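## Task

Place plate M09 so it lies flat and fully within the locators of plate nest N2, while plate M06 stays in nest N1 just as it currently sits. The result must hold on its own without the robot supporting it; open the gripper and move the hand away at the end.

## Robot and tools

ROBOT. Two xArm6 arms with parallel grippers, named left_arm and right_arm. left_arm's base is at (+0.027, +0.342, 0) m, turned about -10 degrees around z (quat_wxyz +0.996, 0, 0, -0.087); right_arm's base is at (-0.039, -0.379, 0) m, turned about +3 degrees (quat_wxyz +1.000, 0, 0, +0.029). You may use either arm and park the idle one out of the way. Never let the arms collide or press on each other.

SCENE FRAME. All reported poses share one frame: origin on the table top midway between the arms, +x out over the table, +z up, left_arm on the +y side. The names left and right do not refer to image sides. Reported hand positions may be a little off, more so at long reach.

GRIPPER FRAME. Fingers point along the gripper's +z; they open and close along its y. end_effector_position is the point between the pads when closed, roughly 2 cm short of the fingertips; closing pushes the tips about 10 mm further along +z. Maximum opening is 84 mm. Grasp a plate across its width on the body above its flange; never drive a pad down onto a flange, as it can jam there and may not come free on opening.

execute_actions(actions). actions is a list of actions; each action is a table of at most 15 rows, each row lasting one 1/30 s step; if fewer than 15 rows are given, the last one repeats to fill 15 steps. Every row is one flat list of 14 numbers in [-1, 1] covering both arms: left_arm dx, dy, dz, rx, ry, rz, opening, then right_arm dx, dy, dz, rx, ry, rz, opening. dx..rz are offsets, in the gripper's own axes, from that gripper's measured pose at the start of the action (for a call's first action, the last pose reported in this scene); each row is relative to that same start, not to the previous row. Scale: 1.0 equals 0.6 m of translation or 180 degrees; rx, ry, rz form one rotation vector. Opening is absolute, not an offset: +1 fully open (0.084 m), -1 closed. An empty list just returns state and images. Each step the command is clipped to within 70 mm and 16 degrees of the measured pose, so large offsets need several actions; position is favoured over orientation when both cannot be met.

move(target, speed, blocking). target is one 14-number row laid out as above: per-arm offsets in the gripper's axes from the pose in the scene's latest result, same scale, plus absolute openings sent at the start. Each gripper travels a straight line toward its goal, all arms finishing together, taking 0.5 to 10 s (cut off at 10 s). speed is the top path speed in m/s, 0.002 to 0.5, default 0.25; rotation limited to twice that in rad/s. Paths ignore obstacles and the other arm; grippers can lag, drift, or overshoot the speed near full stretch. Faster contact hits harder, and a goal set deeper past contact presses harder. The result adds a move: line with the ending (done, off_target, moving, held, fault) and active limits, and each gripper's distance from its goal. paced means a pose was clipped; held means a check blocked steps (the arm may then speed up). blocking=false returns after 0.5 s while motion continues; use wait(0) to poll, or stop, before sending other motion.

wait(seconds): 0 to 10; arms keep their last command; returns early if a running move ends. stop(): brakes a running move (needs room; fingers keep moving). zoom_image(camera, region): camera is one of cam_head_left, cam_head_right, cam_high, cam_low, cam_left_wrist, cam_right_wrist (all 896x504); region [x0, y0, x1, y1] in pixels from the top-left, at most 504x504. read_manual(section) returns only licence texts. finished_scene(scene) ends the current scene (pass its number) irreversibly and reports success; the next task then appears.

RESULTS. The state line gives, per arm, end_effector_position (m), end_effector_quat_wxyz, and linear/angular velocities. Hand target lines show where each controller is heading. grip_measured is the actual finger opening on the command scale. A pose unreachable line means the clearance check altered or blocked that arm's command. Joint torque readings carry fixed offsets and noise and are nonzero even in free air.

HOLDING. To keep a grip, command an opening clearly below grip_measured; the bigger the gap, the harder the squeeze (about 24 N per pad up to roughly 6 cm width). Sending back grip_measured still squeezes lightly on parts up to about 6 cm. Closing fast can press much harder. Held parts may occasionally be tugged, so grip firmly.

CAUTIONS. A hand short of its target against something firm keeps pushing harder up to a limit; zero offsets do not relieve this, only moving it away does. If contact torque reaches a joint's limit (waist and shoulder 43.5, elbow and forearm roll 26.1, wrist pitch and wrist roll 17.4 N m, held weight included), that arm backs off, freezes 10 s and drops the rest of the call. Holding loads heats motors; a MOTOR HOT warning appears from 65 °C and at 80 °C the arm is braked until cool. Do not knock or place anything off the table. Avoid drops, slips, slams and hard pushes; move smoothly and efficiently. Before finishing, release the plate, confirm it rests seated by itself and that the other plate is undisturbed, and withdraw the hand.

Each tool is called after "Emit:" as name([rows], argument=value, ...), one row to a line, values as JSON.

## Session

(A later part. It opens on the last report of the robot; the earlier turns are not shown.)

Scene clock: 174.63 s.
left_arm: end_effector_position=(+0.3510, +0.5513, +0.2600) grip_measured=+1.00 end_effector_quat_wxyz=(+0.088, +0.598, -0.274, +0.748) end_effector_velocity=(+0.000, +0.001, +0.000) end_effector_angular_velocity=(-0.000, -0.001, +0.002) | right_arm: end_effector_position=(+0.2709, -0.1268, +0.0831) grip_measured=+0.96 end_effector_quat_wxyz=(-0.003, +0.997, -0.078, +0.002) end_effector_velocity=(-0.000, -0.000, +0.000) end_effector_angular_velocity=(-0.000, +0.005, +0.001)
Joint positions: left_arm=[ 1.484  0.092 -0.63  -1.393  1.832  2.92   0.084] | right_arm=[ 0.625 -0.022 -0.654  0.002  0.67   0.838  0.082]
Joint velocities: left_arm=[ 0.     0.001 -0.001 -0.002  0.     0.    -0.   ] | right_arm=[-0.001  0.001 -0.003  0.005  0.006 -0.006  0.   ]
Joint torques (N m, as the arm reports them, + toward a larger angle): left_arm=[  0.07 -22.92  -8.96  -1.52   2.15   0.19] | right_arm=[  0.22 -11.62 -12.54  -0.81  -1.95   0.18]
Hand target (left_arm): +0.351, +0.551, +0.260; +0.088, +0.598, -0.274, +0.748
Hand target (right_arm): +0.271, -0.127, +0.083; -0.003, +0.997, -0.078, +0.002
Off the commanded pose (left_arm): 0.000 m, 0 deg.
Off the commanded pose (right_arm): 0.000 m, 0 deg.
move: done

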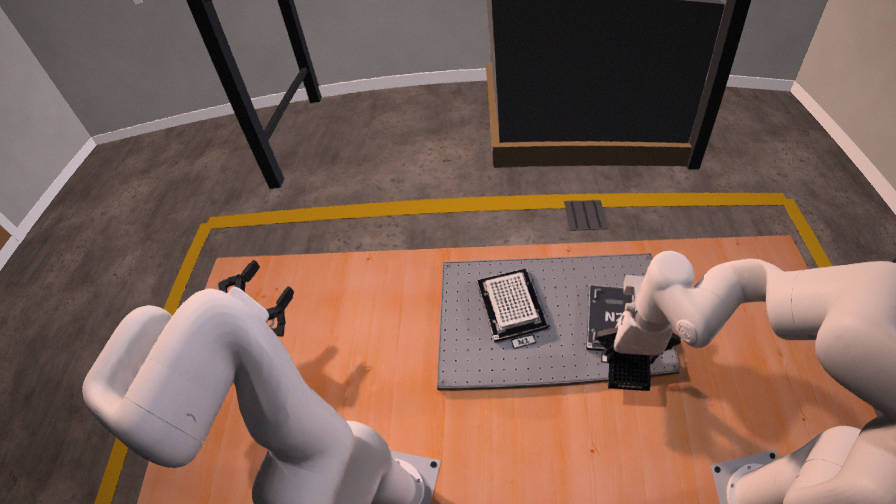

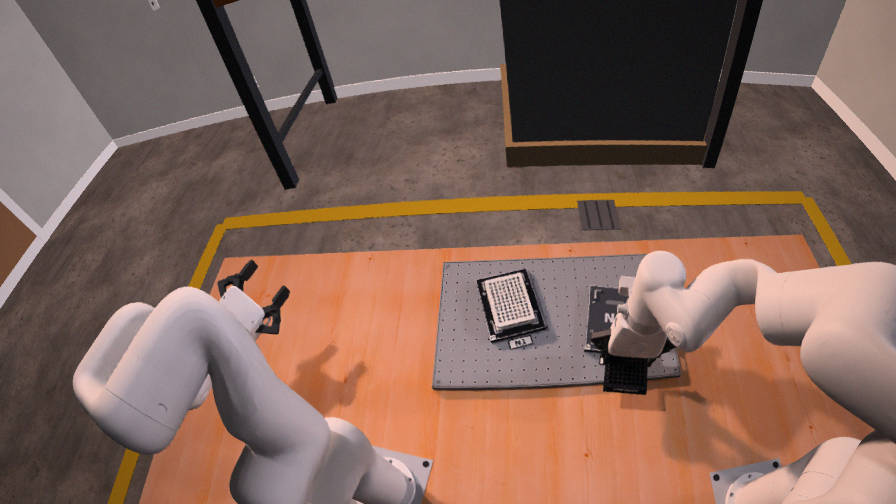

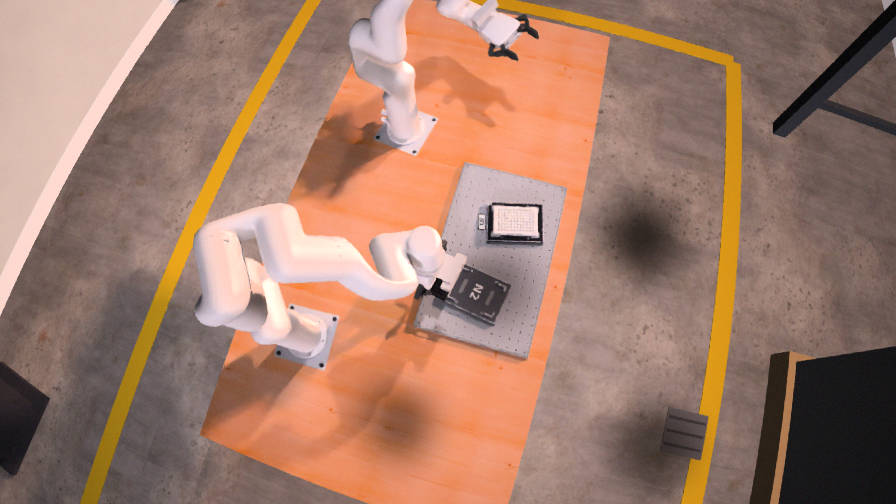

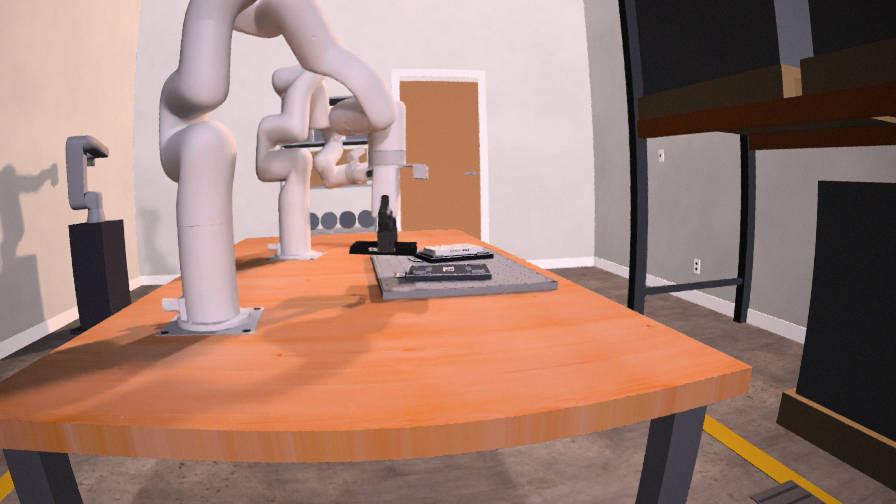

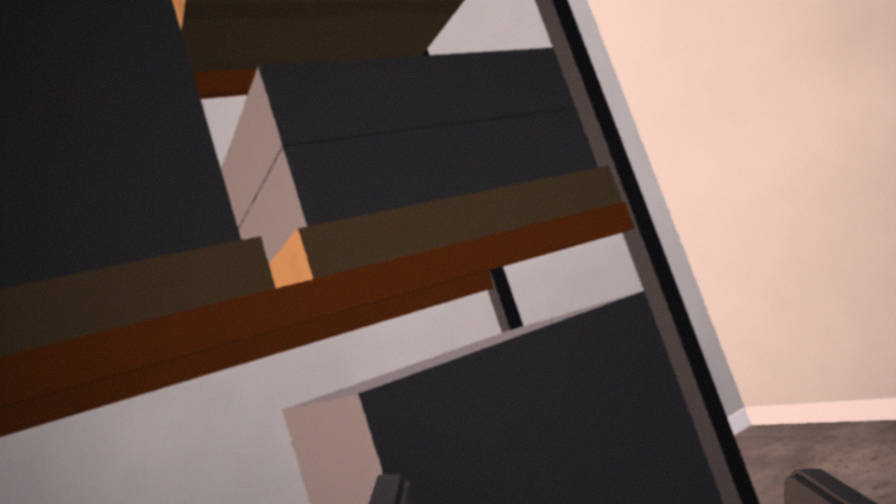

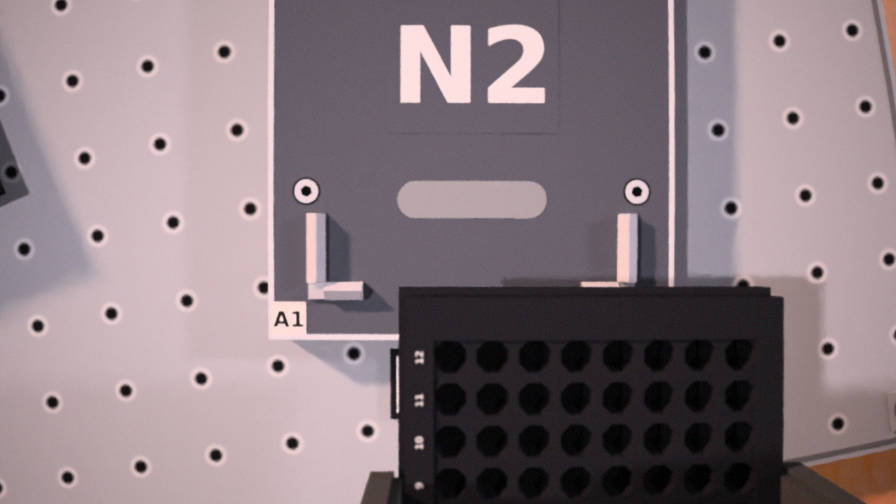

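Emit:
move(target=[0,0,0,0,0,0,1,0.2115,-0.040,0.03,0,0,0,0.5], speed=0.06)

Emit:
move(target=[0,0,0,0,0,0,1,0,0,0.02,0,0,0,0.5], speed=0.01)

Scene clock: 185.17 s.
left_arm: end_effector_position=(+0.3510, +0.5513, +0.2600) grip_measured=+1.00 end_effector_quat_wxyz=(+0.088, +0.598, -0.274, +0.748) end_effector_velocity=(-0.000, -0.000, -0.000) end_effector_angular_velocity=(-0.000, -0.001, +0.000) | right_arm: end_effector_position=(+0.4000, -0.1230, +0.0655) grip_measured=+0.96 end_effector_quat_wxyz=(-0.002, +0.997, -0.078, +0.002) end_effector_velocity=(+0.000, +0.000, +0.000) end_effector_angular_velocity=(+0.000, -0.001, +0.001)
Joint positions: left_arm=[ 1.484  0.092 -0.63  -1.393  1.832  2.92   0.084] | right_arm=[ 0.47   0.333 -1.068  0.002  0.729  0.683  0.082]
Joint velocities: left_arm=[ 0.     0.     0.001 -0.     0.001  0.001  0.   ] | right_arm=[-0.     0.    -0.002  0.     0.001 -0.001 -0.   ]
Joint torques (N m, as the arm reports them, + toward a larger angle): left_arm=[  0.78 -22.95  -8.75  -1.83   2.25   0.16] | right_arm=[ -0.02 -16.55 -12.7   -0.64  -1.96   0.19]
Hand target (left_arm): +0.351, +0.551, +0.260; +0.088, +0.598, -0.274, +0.748
Hand target (right_arm): +0.400, -0.123, +0.065; -0.002, +0.997, -0.079, +0.002
Off the commanded pose (left_arm): 0.000 m, 0 deg.
Off the commanded pose (right_arm): 0.000 m, 0 deg.
move: done

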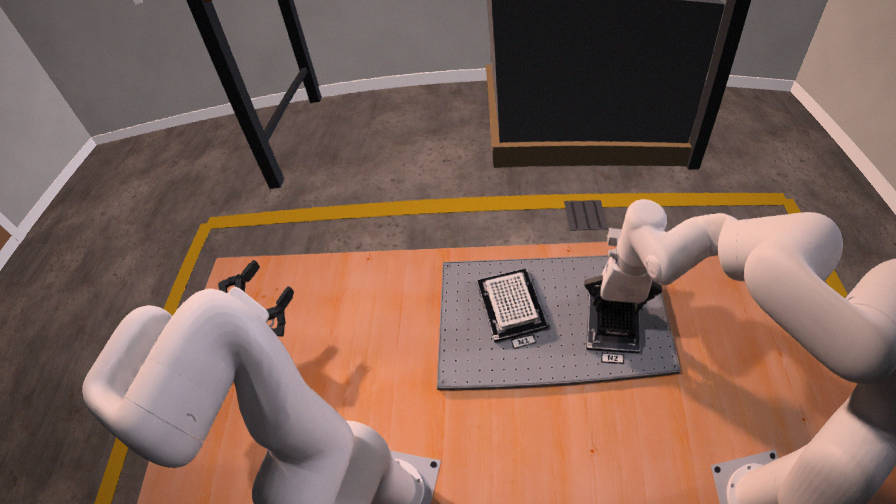

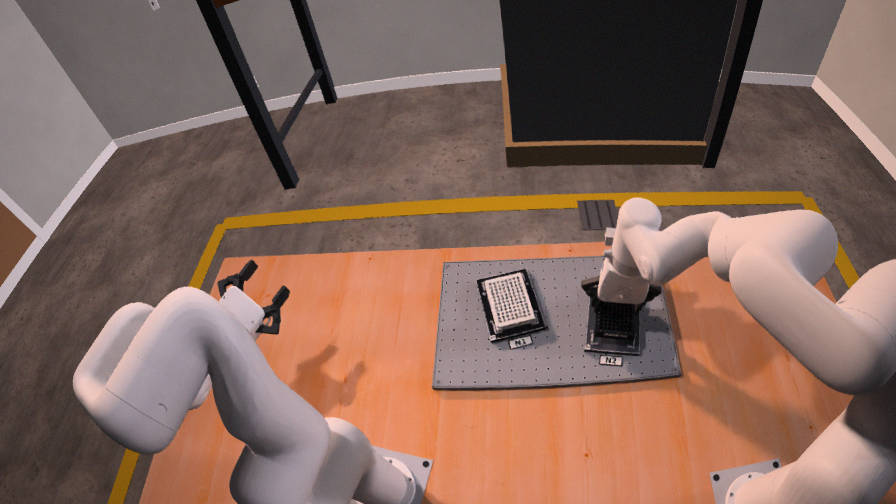

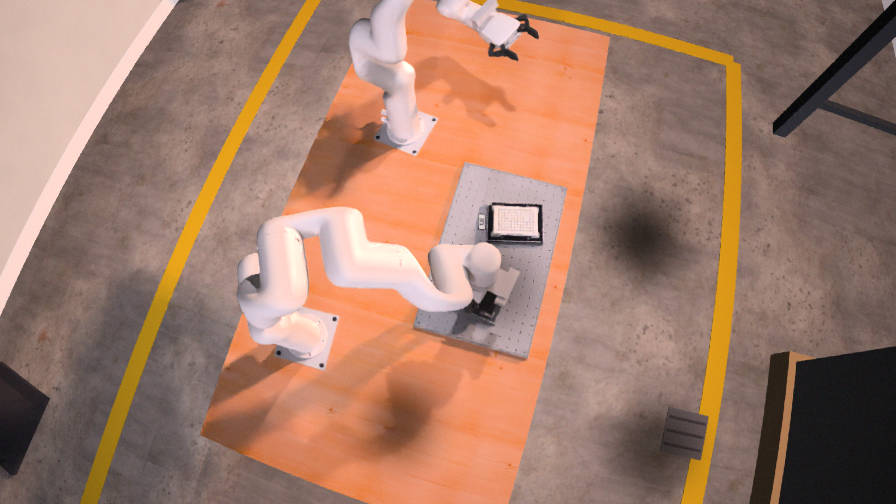

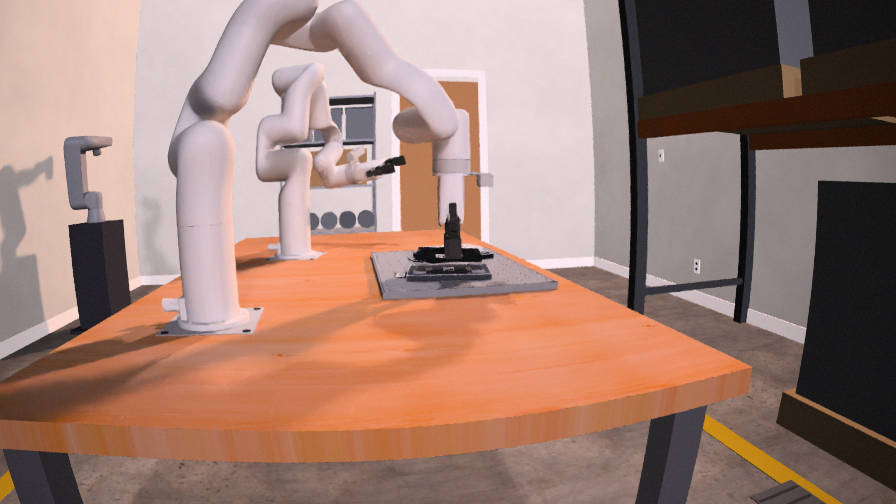

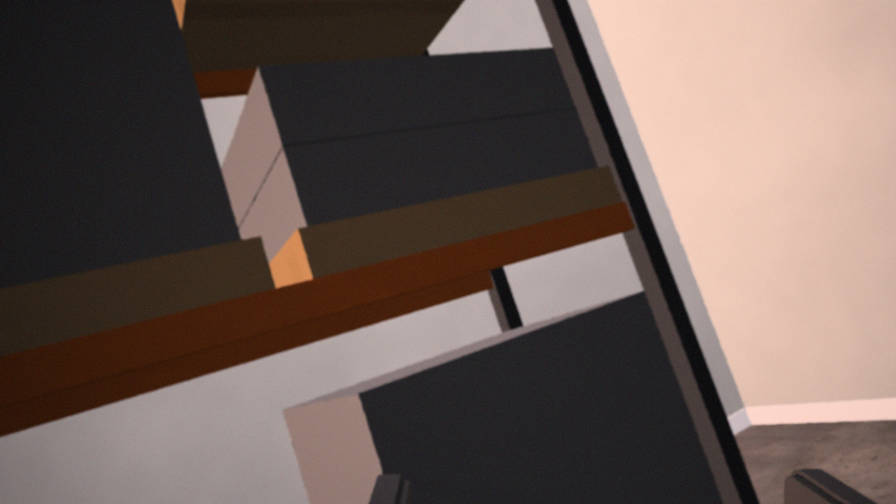

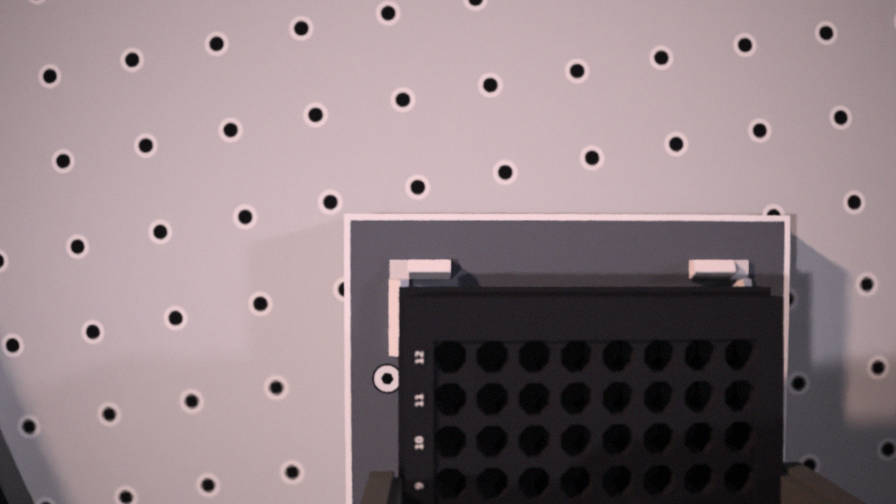

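Scene clock: 186.60 s.
left_arm: end_effector_position=(+0.3510, +0.5513, +0.2600) grip_measured=+1.00 end_effector_quat_wxyz=(+0.088, +0.598, -0.274, +0.748) end_effector_velocity=(+0.000, +0.000, +0.000) end_effector_angular_velocity=(+0.002, -0.001, +0.000) | right_arm: end_effector_position=(+0.4000, -0.1229, +0.0534) grip_measured=+0.96 end_effector_quat_wxyz=(-0.002, +0.997, -0.078, +0.002) end_effector_velocity=(+0.001, +0.001, +0.001) end_effector_angular_velocity=(+0.002, -0.004, +0.001)
Joint positions: left_arm=[ 1.484  0.092 -0.63  -1.393  1.832  2.92   0.084] | right_arm=[ 0.47   0.357 -1.063  0.002  0.7    0.683  0.082]
Joint velocities: left_arm=[-0.001 -0.    -0.    -0.    -0.     0.001  0.   ] | right_arm=[ 0.    -0.001 -0.002 -0.    -0.002 -0.001 -0.   ]
Joint torques (N m, as the arm reports them, + toward a larger angle): left_arm=[  0.93 -22.74  -9.08  -1.7    2.29  -0.01] | right_arm=[ -0.61 -16.78 -13.11  -0.41  -1.97   0.22]
Hand target (left_arm): +0.351, +0.551, +0.260; +0.088, +0.598, -0.274, +0.748
Hand target (right_arm): +0.400, -0.123, +0.053; -0.002, +0.997, -0.078, +0.002
Off the commanded pose (left_arm): 0.000 m, 0 deg.
Off the commanded pose (right_arm): 0.000 m, 0 deg.
move: done

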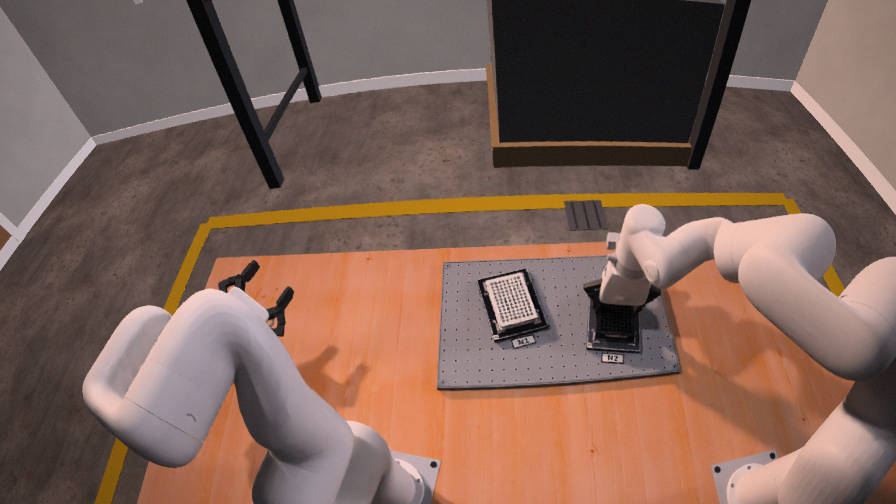

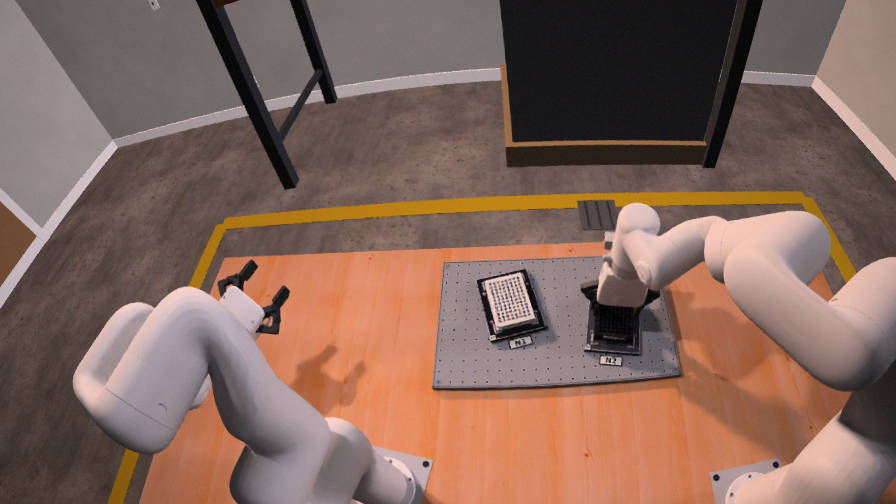

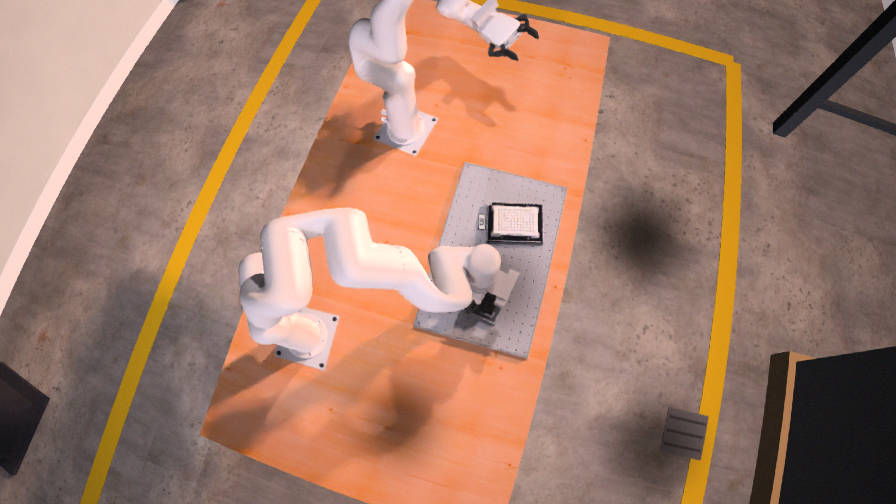

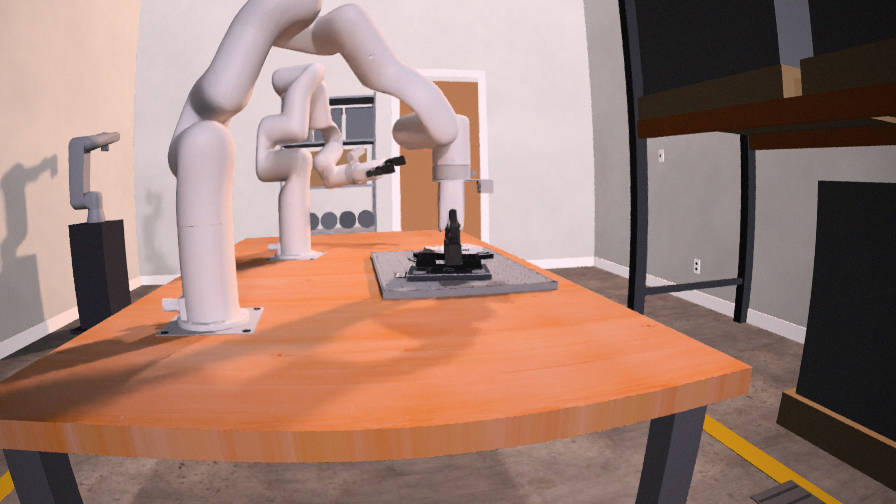

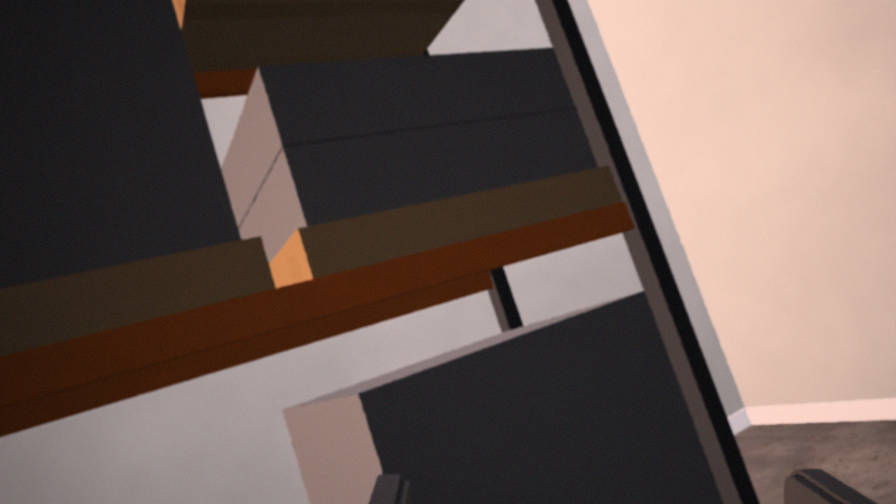

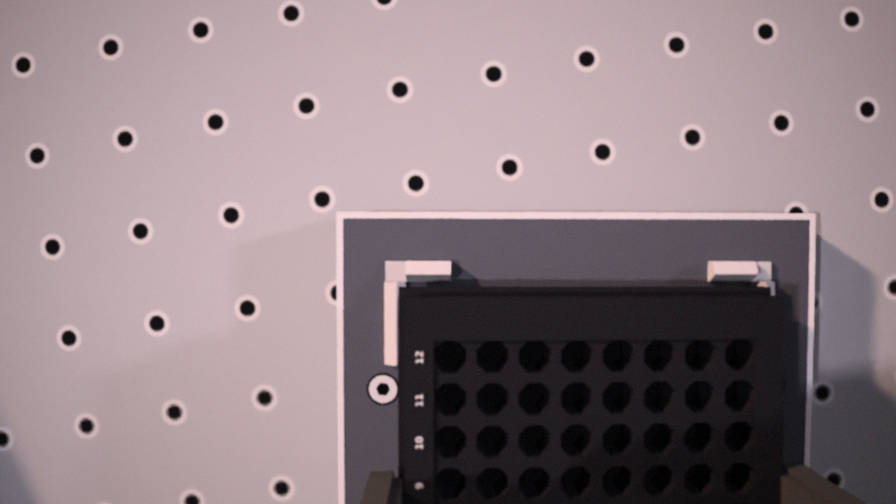

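Emit:
move(target=[0,0,0,0,0,0,1,0,0,0.011,0,0,0,0.5], speed=0.005)

Emit:
zoom_image(camera="cam_low", region=[390,220,510,300])

Scene clock: 192.80 s.
left_arm: end_effector_position=(+0.3510, +0.5513, +0.2600) grip_measured=+1.00 end_effector_quat_wxyz=(+0.088, +0.598, -0.274, +0.748) end_effector_velocity=(-0.000, +0.000, -0.001) end_effector_angular_velocity=(-0.003, +0.002, +0.002) | right_arm: end_effector_position=(+0.4000, -0.1229, +0.0468) grip_measured=+0.96 end_effector_quat_wxyz=(-0.002, +0.997, -0.078, +0.002) end_effector_velocity=(+0.001, -0.000, +0.000) end_effector_angular_velocity=(+0.001, -0.002, -0.002)
Joint positions: left_arm=[ 1.484  0.092 -0.63  -1.393  1.832  2.92   0.084] | right_arm=[ 0.47   0.371 -1.061  0.003  0.684  0.682  0.082]
Joint velocities: left_arm=[ 0.     0.001  0.002 -0.001 -0.001 -0.001 -0.   ] | right_arm=[-0.001 -0.    -0.001 -0.    -0.001  0.001 -0.   ]
Joint torques (N m, as the arm reports them, + toward a larger angle): left_arm=[  0.57 -22.64  -9.16  -1.62   2.16   0.19] | right_arm=[  0.04 -16.7  -12.78  -0.86  -2.2   -0.07]
Hand target (left_arm): +0.351, +0.551, +0.260; +0.088, +0.598, -0.274, +0.748
Hand target (right_arm): +0.400, -0.123, +0.047; -0.002, +0.997, -0.078, +0.002
Off the commanded pose (left_arm): 0.000 m, 0 deg.
Off the commanded pose (right_arm): 0.000 m, 0 deg.
move: done

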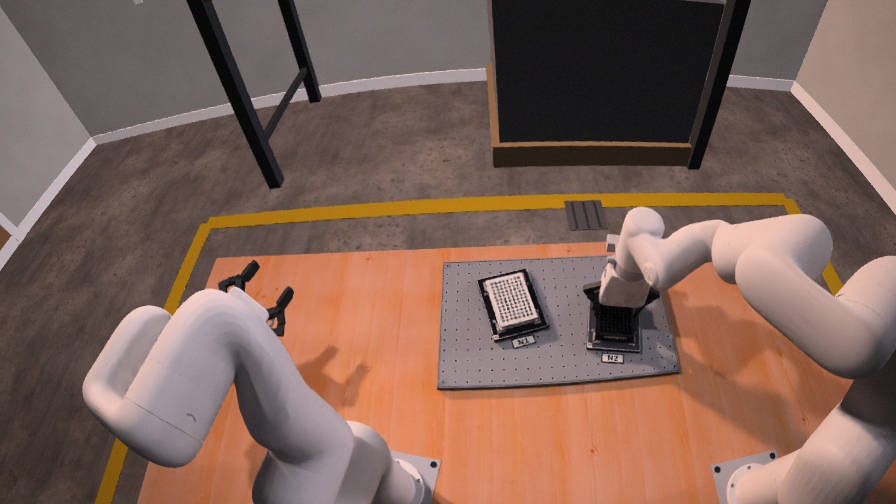

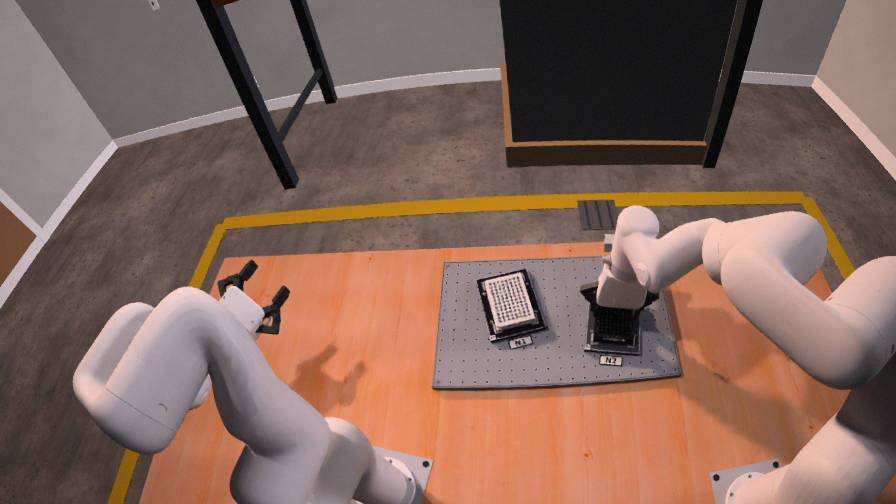

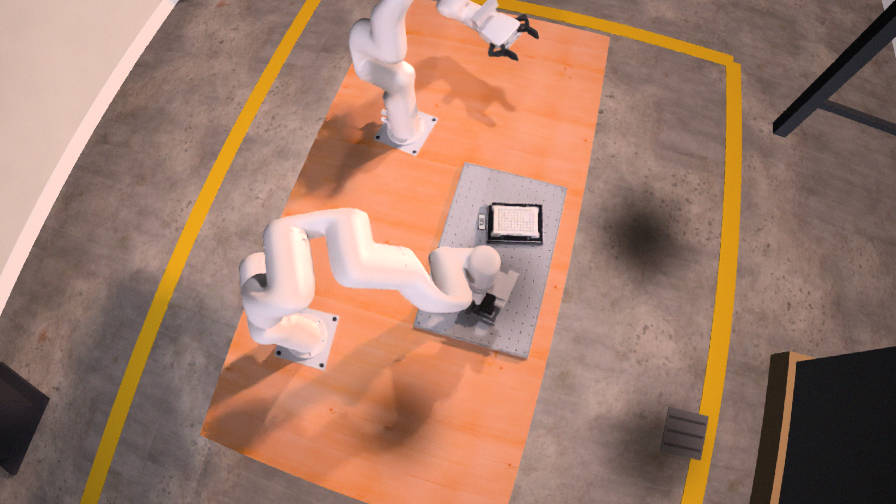

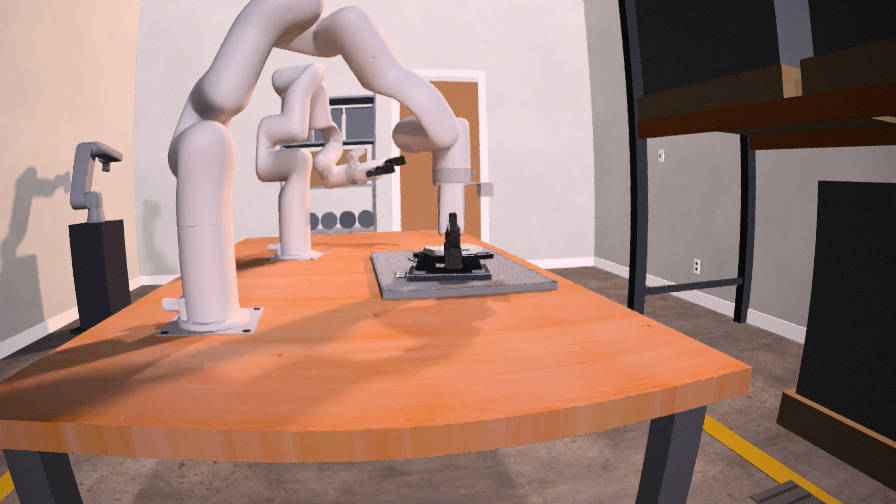

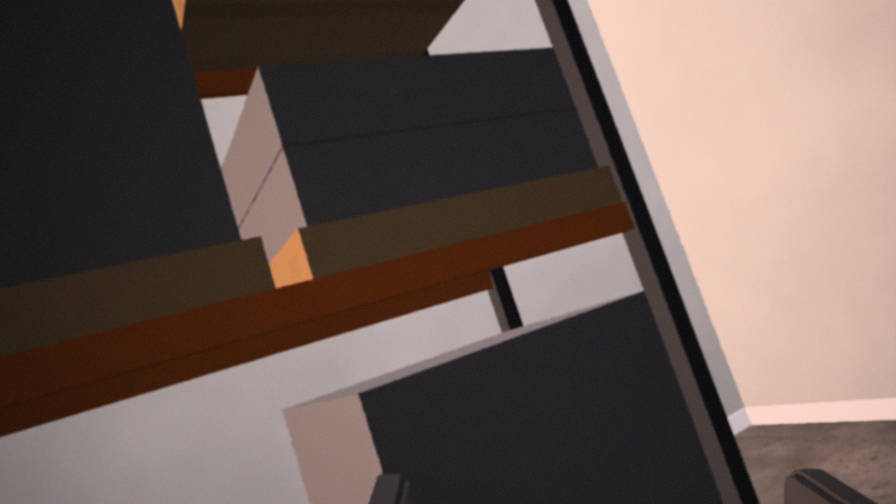

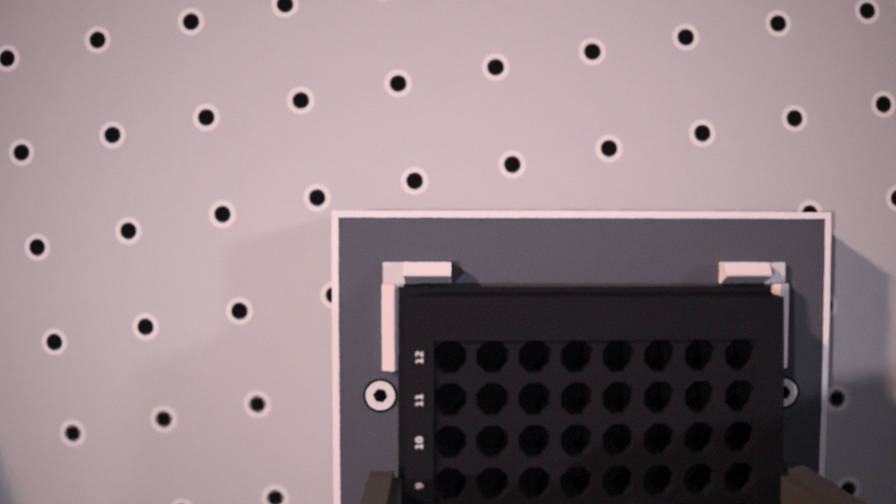

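Region (390, 220, 510, 300) of cam_low's 896x504 image, scaled by 4.200, with more detail than that image has.

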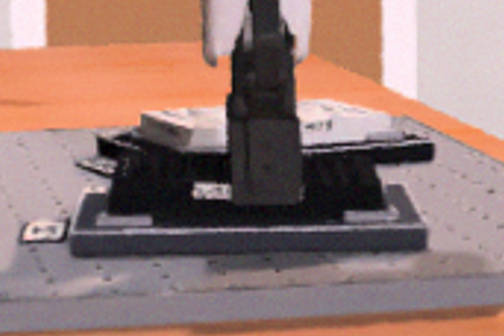

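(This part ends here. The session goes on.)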